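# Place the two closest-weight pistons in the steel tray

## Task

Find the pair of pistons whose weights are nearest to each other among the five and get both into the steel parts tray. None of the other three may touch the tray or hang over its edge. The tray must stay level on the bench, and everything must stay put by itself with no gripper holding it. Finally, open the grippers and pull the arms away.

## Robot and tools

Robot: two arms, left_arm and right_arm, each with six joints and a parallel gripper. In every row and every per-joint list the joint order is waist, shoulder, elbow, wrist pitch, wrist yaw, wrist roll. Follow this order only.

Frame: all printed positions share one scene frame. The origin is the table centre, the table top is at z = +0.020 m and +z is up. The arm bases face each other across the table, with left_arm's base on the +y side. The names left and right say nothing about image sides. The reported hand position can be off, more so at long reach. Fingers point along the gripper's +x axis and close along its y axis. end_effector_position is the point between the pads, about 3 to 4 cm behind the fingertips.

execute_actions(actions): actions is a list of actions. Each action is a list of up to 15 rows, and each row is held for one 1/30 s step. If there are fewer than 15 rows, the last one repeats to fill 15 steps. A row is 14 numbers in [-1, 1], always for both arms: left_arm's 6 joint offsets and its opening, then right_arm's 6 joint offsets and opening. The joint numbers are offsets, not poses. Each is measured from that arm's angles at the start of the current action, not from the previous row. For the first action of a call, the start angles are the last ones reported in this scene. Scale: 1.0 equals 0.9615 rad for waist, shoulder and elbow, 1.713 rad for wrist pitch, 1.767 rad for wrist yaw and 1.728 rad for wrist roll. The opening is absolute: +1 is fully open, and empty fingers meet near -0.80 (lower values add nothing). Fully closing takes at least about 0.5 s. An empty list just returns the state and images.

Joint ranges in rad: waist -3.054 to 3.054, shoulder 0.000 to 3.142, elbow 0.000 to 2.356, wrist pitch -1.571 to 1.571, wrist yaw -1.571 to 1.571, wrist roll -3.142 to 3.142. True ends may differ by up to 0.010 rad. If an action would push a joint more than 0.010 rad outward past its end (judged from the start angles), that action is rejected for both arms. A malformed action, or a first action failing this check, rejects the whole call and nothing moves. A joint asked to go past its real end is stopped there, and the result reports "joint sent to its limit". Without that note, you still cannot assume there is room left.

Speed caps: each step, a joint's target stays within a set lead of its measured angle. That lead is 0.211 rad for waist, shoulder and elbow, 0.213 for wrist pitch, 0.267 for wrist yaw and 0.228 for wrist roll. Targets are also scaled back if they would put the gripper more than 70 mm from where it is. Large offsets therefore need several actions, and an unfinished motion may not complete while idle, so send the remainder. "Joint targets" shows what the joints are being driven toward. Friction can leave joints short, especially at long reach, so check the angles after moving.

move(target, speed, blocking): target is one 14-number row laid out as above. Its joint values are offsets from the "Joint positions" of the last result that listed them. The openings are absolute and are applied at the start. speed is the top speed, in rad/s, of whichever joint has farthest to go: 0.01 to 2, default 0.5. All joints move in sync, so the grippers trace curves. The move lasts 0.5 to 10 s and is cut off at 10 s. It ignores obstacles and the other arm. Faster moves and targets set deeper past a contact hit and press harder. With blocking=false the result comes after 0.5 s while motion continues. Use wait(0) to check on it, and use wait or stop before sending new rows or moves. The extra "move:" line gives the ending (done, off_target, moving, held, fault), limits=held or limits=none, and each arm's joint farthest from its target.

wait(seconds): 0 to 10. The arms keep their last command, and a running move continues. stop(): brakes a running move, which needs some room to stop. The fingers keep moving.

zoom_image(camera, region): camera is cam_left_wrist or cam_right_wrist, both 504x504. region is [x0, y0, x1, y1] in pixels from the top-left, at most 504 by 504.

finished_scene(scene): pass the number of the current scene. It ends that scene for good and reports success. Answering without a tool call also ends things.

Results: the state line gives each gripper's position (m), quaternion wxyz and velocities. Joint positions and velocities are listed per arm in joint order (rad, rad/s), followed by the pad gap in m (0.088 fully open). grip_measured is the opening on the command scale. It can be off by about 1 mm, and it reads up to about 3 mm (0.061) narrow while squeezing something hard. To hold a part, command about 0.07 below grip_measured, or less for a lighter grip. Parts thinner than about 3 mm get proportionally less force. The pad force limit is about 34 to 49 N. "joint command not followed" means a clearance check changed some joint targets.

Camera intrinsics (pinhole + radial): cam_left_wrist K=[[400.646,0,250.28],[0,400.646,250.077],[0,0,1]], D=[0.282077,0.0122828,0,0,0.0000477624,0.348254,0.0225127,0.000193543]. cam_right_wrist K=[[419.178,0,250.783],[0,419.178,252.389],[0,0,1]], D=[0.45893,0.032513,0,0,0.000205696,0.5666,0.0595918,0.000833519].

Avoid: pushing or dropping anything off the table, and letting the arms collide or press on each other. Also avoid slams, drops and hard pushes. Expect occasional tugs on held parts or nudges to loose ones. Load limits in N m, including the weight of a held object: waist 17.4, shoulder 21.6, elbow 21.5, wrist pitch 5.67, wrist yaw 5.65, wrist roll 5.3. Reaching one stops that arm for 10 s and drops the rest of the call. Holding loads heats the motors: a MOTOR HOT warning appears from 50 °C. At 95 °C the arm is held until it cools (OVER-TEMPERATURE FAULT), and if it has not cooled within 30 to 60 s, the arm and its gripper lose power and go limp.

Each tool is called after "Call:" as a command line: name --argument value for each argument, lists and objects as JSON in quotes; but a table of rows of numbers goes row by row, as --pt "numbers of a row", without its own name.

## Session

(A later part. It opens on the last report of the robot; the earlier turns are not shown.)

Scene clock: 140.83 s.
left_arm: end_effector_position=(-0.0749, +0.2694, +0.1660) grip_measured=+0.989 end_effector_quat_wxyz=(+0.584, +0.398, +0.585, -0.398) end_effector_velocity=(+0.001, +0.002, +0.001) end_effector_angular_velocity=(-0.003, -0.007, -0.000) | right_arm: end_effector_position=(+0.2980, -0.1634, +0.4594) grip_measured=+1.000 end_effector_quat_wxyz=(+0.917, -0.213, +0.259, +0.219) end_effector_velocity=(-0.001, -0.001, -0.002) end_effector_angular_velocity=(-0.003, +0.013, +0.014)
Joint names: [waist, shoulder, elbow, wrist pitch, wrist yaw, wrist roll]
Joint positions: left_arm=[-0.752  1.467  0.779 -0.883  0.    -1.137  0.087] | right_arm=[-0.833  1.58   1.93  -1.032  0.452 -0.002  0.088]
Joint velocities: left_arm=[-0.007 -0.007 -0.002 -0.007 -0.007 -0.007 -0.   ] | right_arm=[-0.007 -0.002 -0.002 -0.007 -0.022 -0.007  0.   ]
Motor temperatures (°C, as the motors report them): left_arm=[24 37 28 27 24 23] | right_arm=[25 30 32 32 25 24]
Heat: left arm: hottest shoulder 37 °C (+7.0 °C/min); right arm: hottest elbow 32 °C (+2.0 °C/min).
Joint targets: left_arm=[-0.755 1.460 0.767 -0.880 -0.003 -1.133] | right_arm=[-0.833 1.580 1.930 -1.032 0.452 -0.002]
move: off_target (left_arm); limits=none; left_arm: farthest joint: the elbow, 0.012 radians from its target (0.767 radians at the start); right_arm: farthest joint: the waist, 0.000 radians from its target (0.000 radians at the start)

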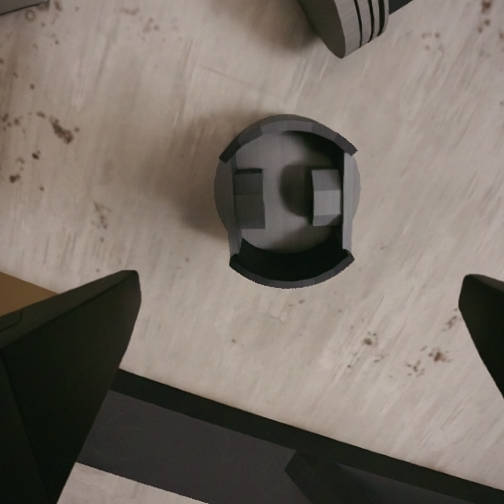

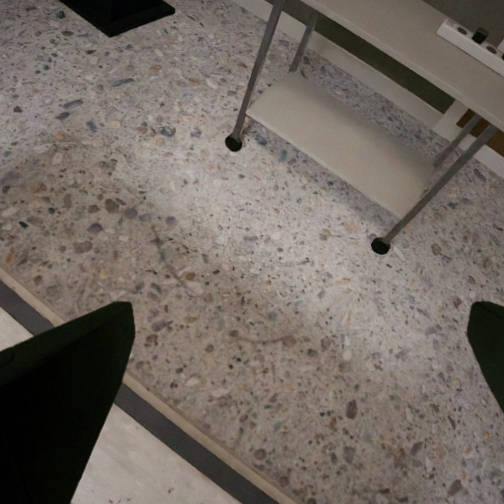

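Call:
move --target '[0,0.26,-0.194,0.246,0,0,1,0,0,0,0,0,0,1]' --speed 0.5

Scene clock: 142.83 s.
left_arm: end_effector_position=(-0.0745, +0.2698, +0.0817) grip_measured=+0.989 end_effector_quat_wxyz=(+0.584, +0.399, +0.585, -0.397) end_effector_velocity=(+0.006, +0.005, -0.001) end_effector_angular_velocity=(+0.014, -0.024, -0.010) | right_arm: end_effector_position=(+0.2980, -0.1634, +0.4594) grip_measured=+1.000 end_effector_quat_wxyz=(+0.917, -0.213, +0.259, +0.219) end_effector_velocity=(+0.000, -0.003, -0.001) end_effector_angular_velocity=(-0.014, -0.001, -0.004)
Joint names: [waist, shoulder, elbow, wrist pitch, wrist yaw, wrist roll]
Joint positions: left_arm=[-0.752  1.71   0.602 -0.465  0.    -1.137  0.087] | right_arm=[-0.833  1.58   1.93  -1.032  0.452 -0.002  0.088]
Joint velocities: left_arm=[-0.002 -0.002 -0.007 -0.022 -0.007  0.007 -0.   ] | right_arm=[-0.002 -0.002 -0.002 -0.007  0.007 -0.007  0.   ]
Motor temperatures (°C, as the motors report them): left_arm=[24 36 28 27 24 23] | right_arm=[25 30 32 32 25 24]
Heat: left arm: hottest shoulder 36 °C (+6.0 °C/min); right arm: hottest elbow 32 °C (+2.0 °C/min).
Joint targets: left_arm=[-0.752 1.717 0.592 -0.462 0.000 -1.137] | right_arm=[-0.833 1.580 1.930 -1.032 0.452 -0.002]
move: done; limits=none; left_arm: farthest joint: the elbow, 0.010 radians from its target (0.186 radians at the start); right_arm: farthest joint: the waist, 0.000 radians from its target (0.000 radians at the start)

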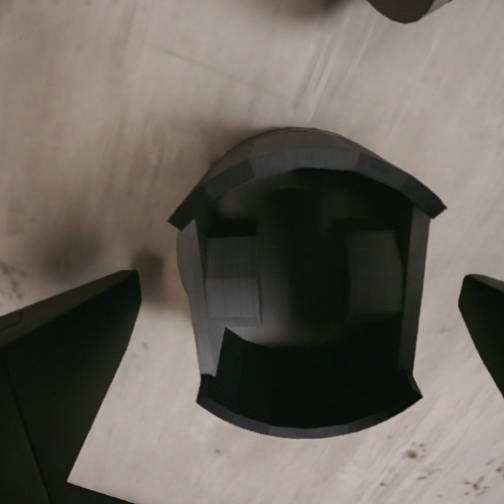

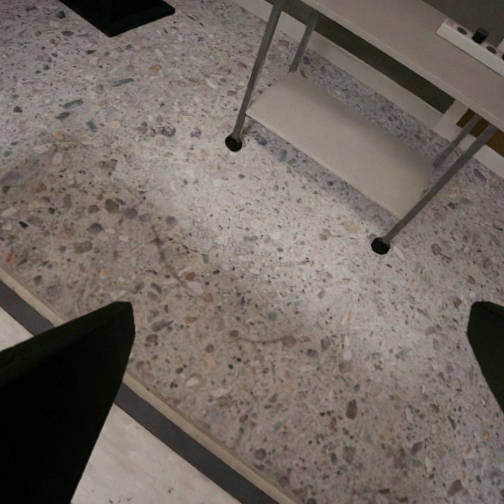

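Call:
execute_actions --actions '[[[0,0,0,0,0,0,0.9,0,0,0,0,0,0,1],[0,0,0,0,0,0,0.8,0,0,0,0,0,0,1],[0,0,0,0,0,0,0.7,0,0,0,0,0,0,1],[0,0,0,0,0,0,0.6,0,0,0,0,0,0,1],[0,0,0,0,0,0,0.52,0,0,0,0,0,0,1],[0,0,0,0,0,0,0.46,0,0,0,0,0,0,1],[0,0,0,0,0,0,0.41,0,0,0,0,0,0,1],[0,0,0,0,0,0,0.37,0,0,0,0,0,0,1],[0,0,0,0,0,0,0.34,0,0,0,0,0,0,1],[0,0,0,0,0,0,0.31,0,0,0,0,0,0,1],[0,0,0,0,0,0,0.28,0,0,0,0,0,0,1],[0,0,0,0,0,0,0.26,0,0,0,0,0,0,1],[0,0,0,0,0,0,0.24,0,0,0,0,0,0,1],[0,0,0,0,0,0,0.22,0,0,0,0,0,0,1],[0,0,0,0,0,0,0.2,0,0,0,0,0,0,1]]]'

Call:
move --target '[0,-0.27,0.2,-0.25,0,0,0.2,0,0,0,0,0,0,1]' --speed 0.6

Scene clock: 144.10 s.
left_arm: end_effector_position=(-0.0745, +0.2698, +0.0817) grip_measured=+0.288 end_effector_quat_wxyz=(+0.584, +0.399, +0.585, -0.397) end_effector_velocity=(+0.003, +0.002, +0.001) end_effector_angular_velocity=(+0.007, -0.017, -0.010) | right_arm: end_effector_position=(+0.2980, -0.1634, +0.4594) grip_measured=+1.000 end_effector_quat_wxyz=(+0.917, -0.213, +0.259, +0.219) end_effector_velocity=(-0.002, -0.002, +0.000) end_effector_angular_velocity=(+0.007, +0.007, -0.001)
Joint names: [waist, shoulder, elbow, wrist pitch, wrist yaw, wrist roll]
Joint positions: left_arm=[-0.752  1.71   0.602 -0.465  0.    -1.137  0.053] | right_arm=[-0.833  1.58   1.93  -1.032  0.452 -0.002  0.088]
Joint velocities: left_arm=[-0.002 -0.002  0.002 -0.022 -0.007  0.007 -0.024] | right_arm=[-0.002 -0.007 -0.002 -0.007 -0.007  0.007  0.   ]
Motor temperatures (°C, as the motors report them): left_arm=[24 36 28 27 24 23] | right_arm=[25 30 32 32 25 24]
Heat: left arm: hottest shoulder 36 °C (+6.1 °C/min); right arm: hottest elbow 32 °C (+1.0 °C/min).
Joint targets: left_arm=[-0.752 1.710 0.602 -0.465 0.000 -1.137] | right_arm=[-0.833 1.580 1.930 -1.032 0.452 -0.002]

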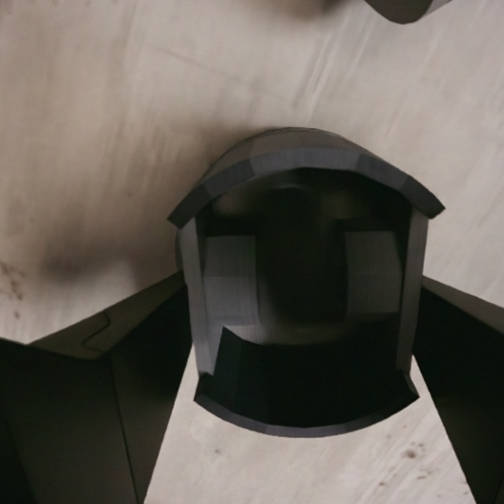

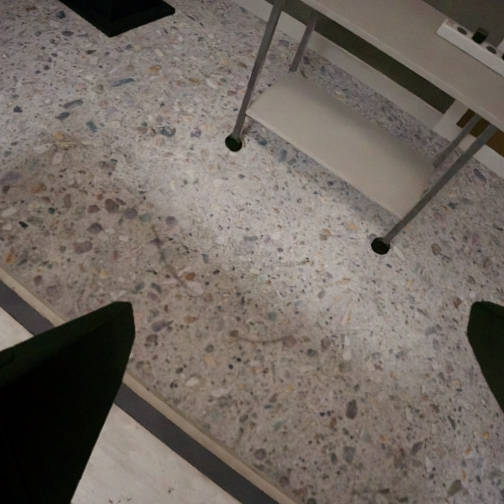

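Scene clock: 145.47 s.
left_arm: end_effector_position=(-0.0740, +0.2704, +0.1671) grip_measured=+0.284 end_effector_quat_wxyz=(+0.584, +0.398, +0.585, -0.397) end_effector_velocity=(+0.000, +0.003, -0.000) end_effector_angular_velocity=(+0.010, +0.000, +0.020) | right_arm: end_effector_position=(+0.2980, -0.1634, +0.4594) grip_measured=+1.000 end_effector_quat_wxyz=(+0.917, -0.213, +0.259, +0.219) end_effector_velocity=(+0.000, +0.001, +0.000) end_effector_angular_velocity=(-0.003, +0.000, +0.022)
Joint names: [waist, shoulder, elbow, wrist pitch, wrist yaw, wrist roll]
Joint positions: left_arm=[-0.752  1.46   0.778 -0.89   0.    -1.137  0.053] | right_arm=[-0.833  1.58   1.93  -1.032  0.452 -0.002  0.088]
Joint velocities: left_arm=[-0.002 -0.002 -0.002 -0.007  0.007 -0.022 -0.   ] | right_arm=[-0.007 -0.002 -0.002  0.007 -0.022 -0.022  0.   ]
Motor temperatures (°C, as the motors report them): left_arm=[24 36 28 27 24 23] | right_arm=[25 30 32 32 25 24]
Heat: left arm: hottest shoulder 36 °C (+6.1 °C/min); right arm: hottest elbow 32 °C (+1.0 °C/min).
Joint targets: left_arm=[-0.752 1.450 0.794 -0.893 0.000 -1.137] | right_arm=[-0.833 1.580 1.930 -1.032 0.452 -0.002]
move: off_target (left_arm); limits=none; left_arm: farthest joint: the elbow, 0.016 radians from its target (0.192 radians at the start); right_arm: farthest joint: the waist, 0.000 radians from its target (0.000 radians at the start)

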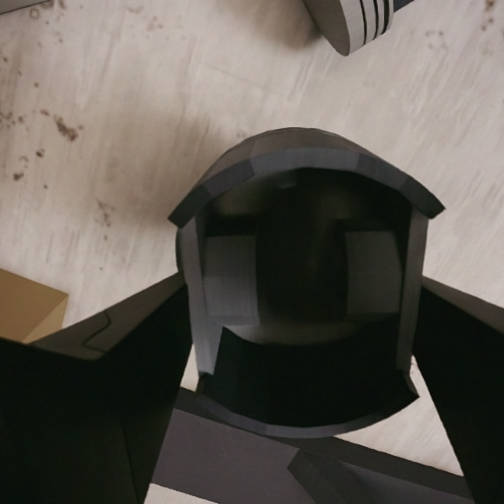

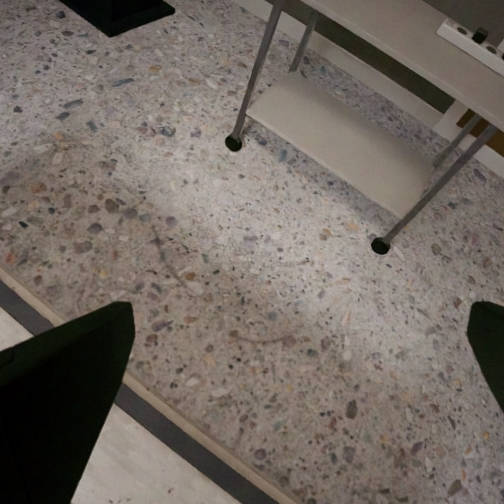

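Call:
move --target '[0.02,0.534,0.725,-0.1,0,-0.118,0.2,0,0,0,0,0,0,1]' --speed 1.0

Scene clock: 147.67 s.
left_arm: end_effector_position=(-0.1711, +0.1597, +0.1888) grip_measured=+0.284 end_effector_quat_wxyz=(+0.624, +0.332, +0.624, -0.333) end_effector_velocity=(+0.000, +0.003, +0.000) end_effector_angular_velocity=(+0.000, -0.010, +0.015) | right_arm: end_effector_position=(+0.2980, -0.1634, +0.4594) grip_measured=+1.000 end_effector_quat_wxyz=(+0.917, -0.213, +0.259, +0.219) end_effector_velocity=(-0.001, +0.002, -0.006) end_effector_angular_velocity=(+0.000, +0.024, +0.010)
Joint names: [waist, shoulder, elbow, wrist pitch, wrist yaw, wrist roll]
Joint positions: left_arm=[-0.735  1.968  1.458 -1.058  0.    -1.337  0.053] | right_arm=[-0.833  1.58   1.93  -1.032  0.452 -0.002  0.088]
Joint velocities: left_arm=[-0.007 -0.002 -0.002 -0.007 -0.007 -0.022 -0.   ] | right_arm=[-0.002  0.002 -0.007 -0.007 -0.022  0.007  0.   ]
Motor temperatures (°C, as the motors report them): left_arm=[24 36 28 27 24 23] | right_arm=[25 30 32 32 25 24]
Heat: left arm: hottest shoulder 36 °C (+6.0 °C/min); right arm: hottest elbow 32 °C (+1.0 °C/min).
Joint targets: left_arm=[-0.733 1.974 1.475 -1.061 0.000 -1.340] | right_arm=[-0.833 1.580 1.930 -1.032 0.452 -0.002]
move: off_target (left_arm); limits=none; left_arm: farthest joint: the elbow, 0.017 radians from its target (0.697 radians at the start); right_arm: farthest joint: the waist, 0.000 radians from its target (0.000 radians at the start)

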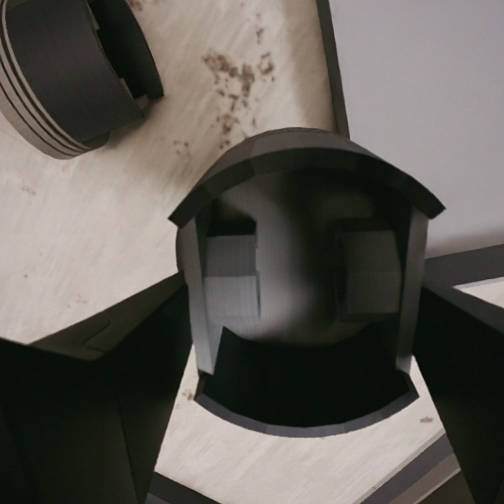

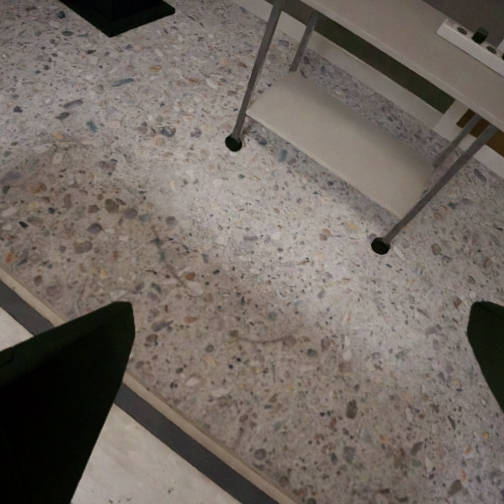

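Call:
move --target '[0.026,0.545,0.738,-0.104,0,-0.1215,0.2,0,0,0,0,0,0,1]' --speed 1.0

Scene clock: 149.53 s.
left_arm: end_effector_position=(-0.2410, +0.0678, +0.1498) grip_measured=+0.284 end_effector_quat_wxyz=(+0.658, +0.258, +0.659, -0.259) end_effector_velocity=(+0.006, +0.000, -0.005) end_effector_angular_velocity=(+0.002, -0.031, +0.024) | right_arm: end_effector_position=(+0.2980, -0.1634, +0.4594) grip_measured=+1.000 end_effector_quat_wxyz=(+0.917, -0.213, +0.259, +0.219) end_effector_velocity=(-0.002, +0.000, -0.001) end_effector_angular_velocity=(-0.020, +0.002, +0.021)
Joint names: [waist, shoulder, elbow, wrist pitch, wrist yaw, wrist roll]
Joint positions: left_arm=[-0.713  2.485  2.15  -1.233  0.    -1.544  0.053] | right_arm=[-0.833  1.58   1.93  -1.032  0.452 -0.002  0.088]
Joint velocities: left_arm=[ 0.002  0.007 -0.007 -0.007 -0.022 -0.022 -0.   ] | right_arm=[ 0.002 -0.002 -0.002 -0.007 -0.007 -0.022  0.   ]
Motor temperatures (°C, as the motors report them): left_arm=[24 36 28 27 24 23] | right_arm=[25 30 32 32 25 24]
Heat: left arm: hottest shoulder 36 °C (+6.1 °C/min); right arm: hottest elbow 32 °C (+1.0 °C/min).
Joint targets: left_arm=[-0.710 2.492 2.167 -1.236 0.000 -1.547] | right_arm=[-0.833 1.580 1.930 -1.032 0.452 -0.002]
move: off_target (left_arm); limits=none; left_arm: farthest joint: the elbow, 0.018 radians from its target (0.710 radians at the start); right_arm: farthest joint: the waist, 0.000 radians from its target (0.000 radians at the start)

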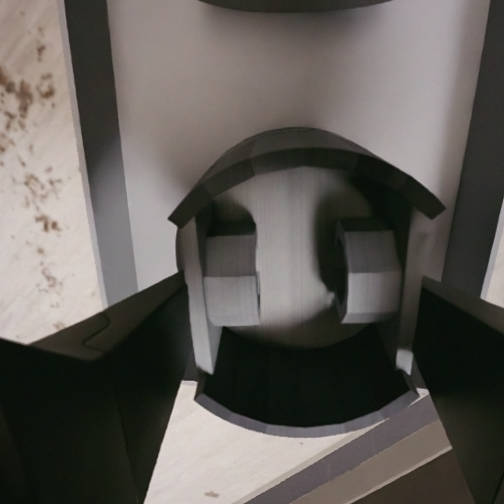

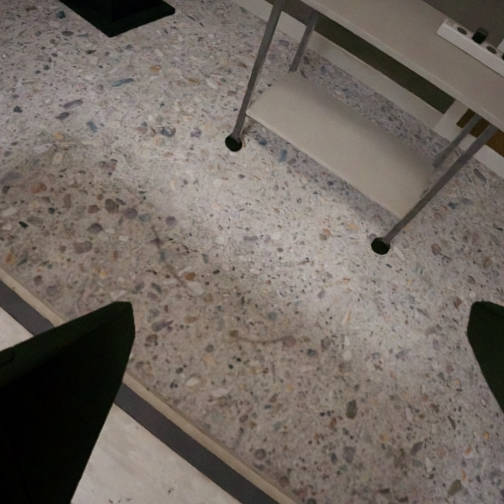

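Call:
move --target '[0,0.0614,-0.1395,0.1065,0,0,0.2,0,0,0,0,0,0,1]' --speed 0.3

Scene clock: 151.30 s.
left_arm: end_effector_position=(-0.2408, +0.0680, +0.0931) grip_measured=+0.284 end_effector_quat_wxyz=(+0.658, +0.258, +0.658, -0.259) end_effector_velocity=(-0.001, -0.001, +0.001) end_effector_angular_velocity=(-0.010, -0.001, +0.005) | right_arm: end_effector_position=(+0.2980, -0.1634, +0.4594) grip_measured=+1.000 end_effector_quat_wxyz=(+0.917, -0.213, +0.259, +0.219) end_effector_velocity=(-0.001, -0.001, -0.001) end_effector_angular_velocity=(-0.020, +0.002, +0.016)
Joint names: [waist, shoulder, elbow, wrist pitch, wrist yaw, wrist roll]
Joint positions: left_arm=[-0.713  2.541  2.024 -1.054  0.    -1.544  0.053] | right_arm=[-0.833  1.58   1.93  -1.032  0.452 -0.002  0.088]
Joint velocities: left_arm=[-0.002 -0.002 -0.002  0.007 -0.007 -0.007 -0.   ] | right_arm=[-0.002 -0.002 -0.002 -0.007 -0.007 -0.022  0.   ]
Motor temperatures (°C, as the motors report them): left_arm=[24 36 28 27 24 23] | right_arm=[25 30 32 32 25 24]
Heat: left arm: hottest shoulder 36 °C (+6.1 °C/min); right arm: hottest elbow 32 °C (+1.0 °C/min).
Joint targets: left_arm=[-0.713 2.545 2.016 -1.051 0.000 -1.544] | right_arm=[-0.833 1.580 1.930 -1.032 0.452 -0.002]
move: done; limits=none; left_arm: farthest joint: the elbow, 0.008 radians from its target (0.134 radians at the start); right_arm: farthest joint: the waist, 0.000 radians from its target (0.000 radians at the start)

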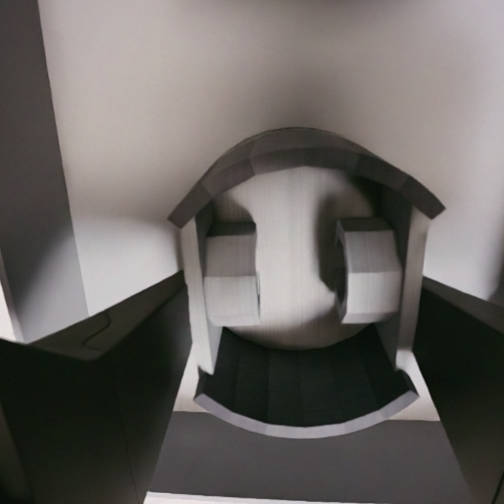

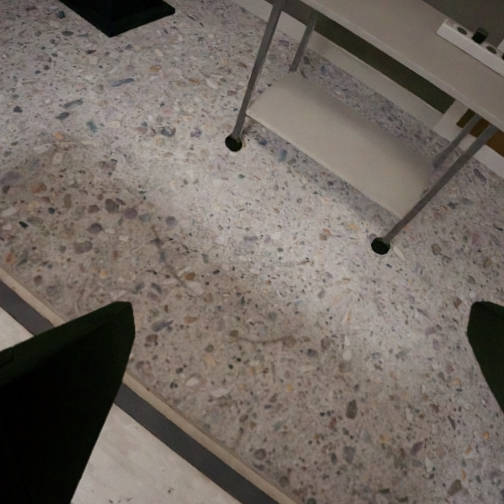

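Call:
execute_actions --actions '[[[0,0.004,-0.008,0,0,0,0.2,0,0,0,0,0,0,1],[0,0.006,-0.008,0,0,0,0.2,0,0,0,0,0,0,1],[0,0.007,-0.008,0,0,0,0.2,0,0,0,0,0,0,1],[0,0.008,-0.008,0,0,0,0.2,0,0,0,0,0,0,1],[0,0.009,-0.008,0,0,0,0.2,0,0,0,0,0,0,1],[0,0.010,-0.008,0,0,0,0.2,0,0,0,0,0,0,1],[0,0.011,-0.008,0,0,0,0.2,0,0,0,0,0,0,1],[0,0.012,-0.008,0,0,0,0.2,0,0,0,0,0,0,1],[0,0.013,-0.008,0,0,0,0.2,0,0,0,0,0,0,1]]]'

Scene clock: 152.37 s.
left_arm: end_effector_position=(-0.2407, +0.0681, +0.0922) grip_measured=+0.284 end_effector_quat_wxyz=(+0.658, +0.259, +0.658, -0.258) end_effector_velocity=(-0.000, +0.003, +0.001) end_effector_angular_velocity=(+0.010, +0.001, +0.005) | right_arm: end_effector_position=(+0.2980, -0.1634, +0.4594) grip_measured=+1.000 end_effector_quat_wxyz=(+0.917, -0.213, +0.259, +0.219) end_effector_velocity=(-0.002, +0.000, -0.001) end_effector_angular_velocity=(-0.009, +0.006, +0.012)
Joint names: [waist, shoulder, elbow, wrist pitch, wrist yaw, wrist roll]
Joint positions: left_arm=[-0.713  2.543  2.024 -1.053  0.    -1.544  0.053] | right_arm=[-0.833  1.58   1.93  -1.032  0.452 -0.002  0.088]
Joint velocities: left_arm=[-0.002 -0.002 -0.002 -0.007  0.007 -0.007 -0.   ] | right_arm=[ 0.002 -0.002 -0.002 -0.007 -0.007 -0.007  0.   ]
Motor temperatures (°C, as the motors report them): left_arm=[24 36 28 27 24 23] | right_arm=[25 30 32 32 25 24]
Heat: left arm: hottest shoulder 36 °C (+6.1 °C/min); right arm: hottest elbow 32 °C (+1.0 °C/min).
Joint targets: left_arm=[-0.713 2.553 2.016 -1.054 0.000 -1.544] | right_arm=[-0.833 1.580 1.930 -1.032 0.452 -0.002]

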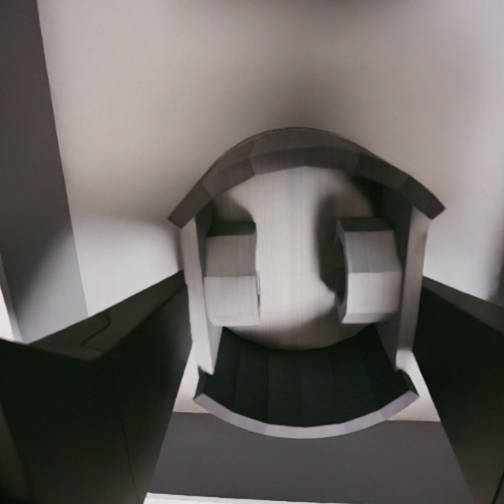

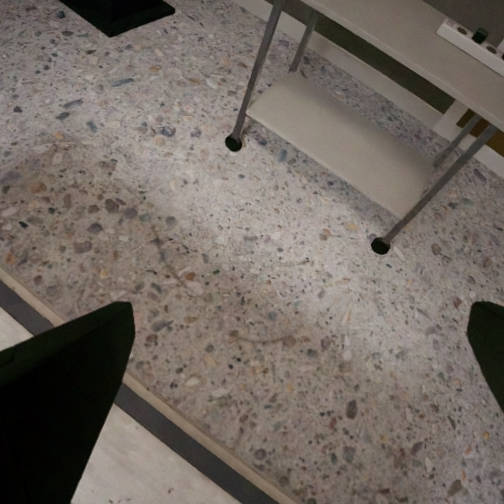

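Likely in contact. Open and lift away.

Call:
execute_actions --actions '[[[0,0.004,0,0,0,0,0.26,0,0,0,0,0,0,1],[0,0.004,0,0,0,0,0.3,0,0,0,0,0,0,1],[0,0.002,0,0,0,0,0.34,0,0,0,0,0,0,1],[0,0,0,0,0,0,0.4,0,0,0,0,0,0,1],[0,0,0,0,0,0,0.5,0,0,0,0,0,0,1],[0,0,0,0,0,0,0.6,0,0,0,0,0,0,1],[0,0,0,0,0,0,0.7,0,0,0,0,0,0,1],[0,0,0,0,0,0,0.8,0,0,0,0,0,0,1]]]'

Call:
move --target '[0,-0.14,0.1,-0.13,0,0,0.8,0,0,0,0,0,0,1]' --speed 0.5

Scene clock: 153.37 s.
left_arm: end_effector_position=(-0.2407, +0.0681, +0.0922) grip_measured=+0.769 end_effector_quat_wxyz=(+0.658, +0.259, +0.658, -0.258) end_effector_velocity=(+0.001, +0.002, +0.001) end_effector_angular_velocity=(+0.001, -0.010, -0.010) | right_arm: end_effector_position=(+0.2980, -0.1634, +0.4594) grip_measured=+1.000 end_effector_quat_wxyz=(+0.917, -0.213, +0.259, +0.219) end_effector_velocity=(-0.003, -0.001, -0.004) end_effector_angular_velocity=(-0.015, +0.022, +0.019)
Joint names: [waist, shoulder, elbow, wrist pitch, wrist yaw, wrist roll]
Joint positions: left_arm=[-0.713  2.543  2.024 -1.053  0.    -1.544  0.077] | right_arm=[-0.833  1.58   1.93  -1.032  0.452 -0.002  0.088]
Joint velocities: left_arm=[-0.002 -0.002 -0.002 -0.007 -0.007  0.007  0.013] | right_arm=[-0.002 -0.002 -0.002 -0.022 -0.022 -0.007  0.   ]
Motor temperatures (°C, as the motors report them): left_arm=[24 37 28 27 24 23] | right_arm=[25 30 32 32 25 24]
Heat: left arm: hottest shoulder 37 °C (+7.1 °C/min); right arm: hottest elbow 32 °C (+1.0 °C/min).
Joint targets: left_arm=[-0.713 2.543 2.024 -1.053 0.000 -1.544] | right_arm=[-0.833 1.580 1.930 -1.032 0.452 -0.002]

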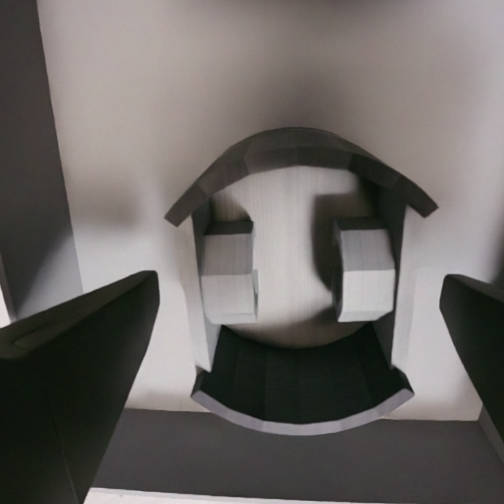

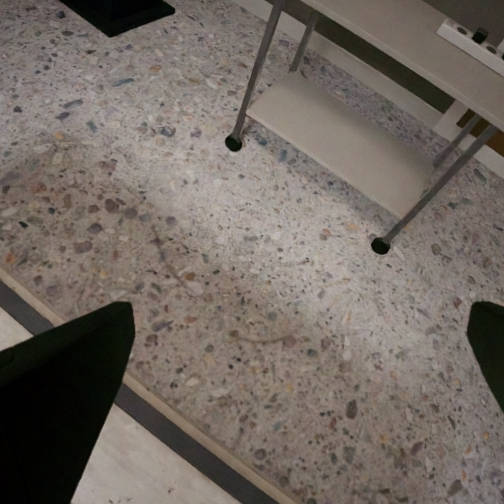

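Scene clock: 154.43 s.
left_arm: end_effector_position=(-0.2324, +0.0775, +0.1725) grip_measured=+0.797 end_effector_quat_wxyz=(+0.659, +0.260, +0.658, -0.257) end_effector_velocity=(-0.000, +0.003, +0.000) end_effector_angular_velocity=(+0.001, -0.010, +0.015) | right_arm: end_effector_position=(+0.2980, -0.1634, +0.4594) grip_measured=+1.000 end_effector_quat_wxyz=(+0.917, -0.213, +0.259, +0.219) end_effector_velocity=(+0.001, -0.001, -0.003) end_effector_angular_velocity=(-0.013, +0.009, +0.003)
Joint names: [waist, shoulder, elbow, wrist pitch, wrist yaw, wrist roll]
Joint positions: left_arm=[-0.713  2.414  2.112 -1.273  0.    -1.544  0.078] | right_arm=[-0.833  1.58   1.93  -1.032  0.452 -0.002  0.088]
Joint velocities: left_arm=[-0.007 -0.002 -0.002 -0.007 -0.007 -0.022 -0.   ] | right_arm=[-0.007  0.002 -0.002 -0.007 -0.007 -0.007  0.   ]
Motor temperatures (°C, as the motors report them): left_arm=[24 37 28 27 24 23] | right_arm=[25 30 32 32 25 24]
Heat: left arm: hottest shoulder 37 °C (+7.1 °C/min); right arm: hottest elbow 32 °C (+1.0 °C/min).
Joint targets: left_arm=[-0.713 2.408 2.120 -1.276 0.000 -1.544] | right_arm=[-0.833 1.580 1.930 -1.032 0.452 -0.002]
move: done; limits=none; left_arm: farthest joint: the elbow, 0.009 radians from its target (0.096 radians at the start); right_arm: farthest joint: the waist, 0.000 radians from its target (0.000 radians at the start)

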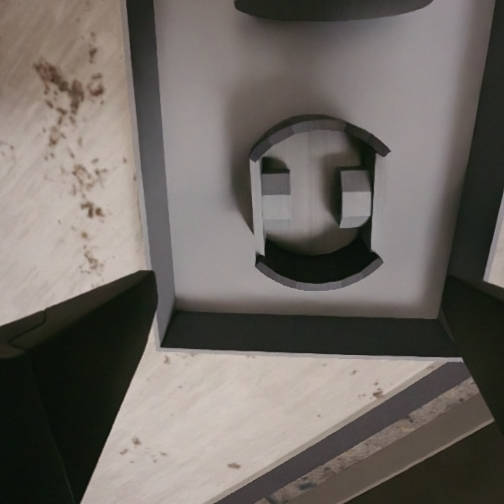

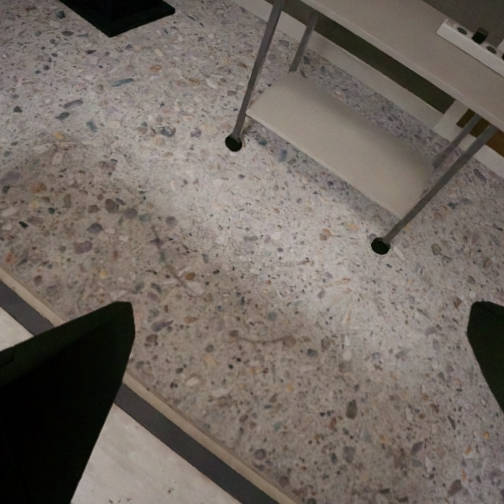

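Call:
move --target '[0,-0.75,-0.8,0.03,0,0,0.8,0,0,0,0,0,0,1]' --speed 1.2

Call:
finished_scene --scene 1

Scene clock: 156.23 s.
left_arm: end_effector_position=(-0.1248, +0.1996, +0.2477) grip_measured=+0.797 end_effector_quat_wxyz=(+0.658, +0.259, +0.658, -0.258) end_effector_velocity=(+0.004, +0.006, +0.000) end_effector_angular_velocity=(+0.012, -0.020, +0.029) | right_arm: end_effector_position=(+0.2980, -0.1634, +0.4594) grip_measured=+1.000 end_effector_quat_wxyz=(+0.917, -0.213, +0.259, +0.219) end_effector_velocity=(-0.001, -0.001, -0.001) end_effector_angular_velocity=(-0.009, +0.006, +0.007)
Joint names: [waist, shoulder, elbow, wrist pitch, wrist yaw, wrist roll]
Joint positions: left_arm=[-0.713  1.701  1.355 -1.225  0.    -1.544  0.078] | right_arm=[-0.833  1.58   1.93  -1.032  0.452 -0.002  0.088]
Joint velocities: left_arm=[-0.007 -0.007 -0.007 -0.022 -0.007 -0.037 -0.   ] | right_arm=[-0.002 -0.002 -0.002 -0.007 -0.007 -0.007  0.   ]
Motor temperatures (°C, as the motors report them): left_arm=[24 37 28 27 24 23] | right_arm=[25 30 32 32 25 24]
Heat: left arm: hottest shoulder 37 °C (+7.1 °C/min); right arm: hottest elbow 32 °C (+1.0 °C/min).
Joint targets: left_arm=[-0.713 1.693 1.342 -1.222 0.000 -1.544] | right_arm=[-0.833 1.580 1.930 -1.032 0.452 -0.002]
move: off_target (left_arm); limits=none; left_arm: farthest joint: the elbow, 0.012 radians from its target (0.769 radians at the start); right_arm: farthest joint: the waist, 0.000 radians from its target (0.000 radians at the start)

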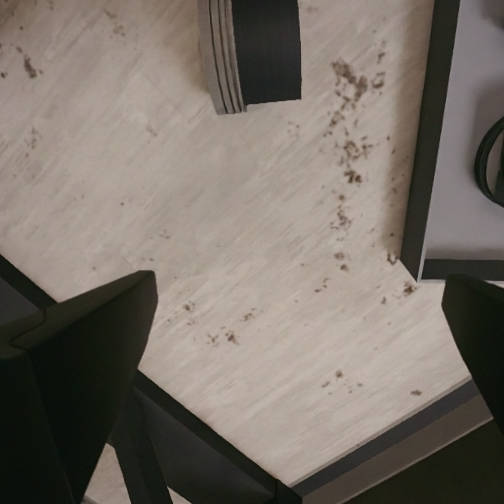

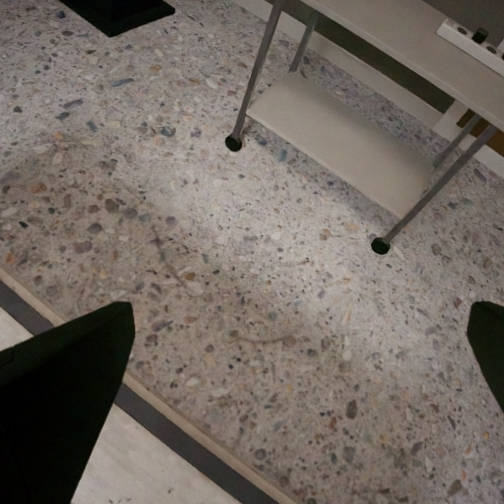

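The scene is finished: the task was done.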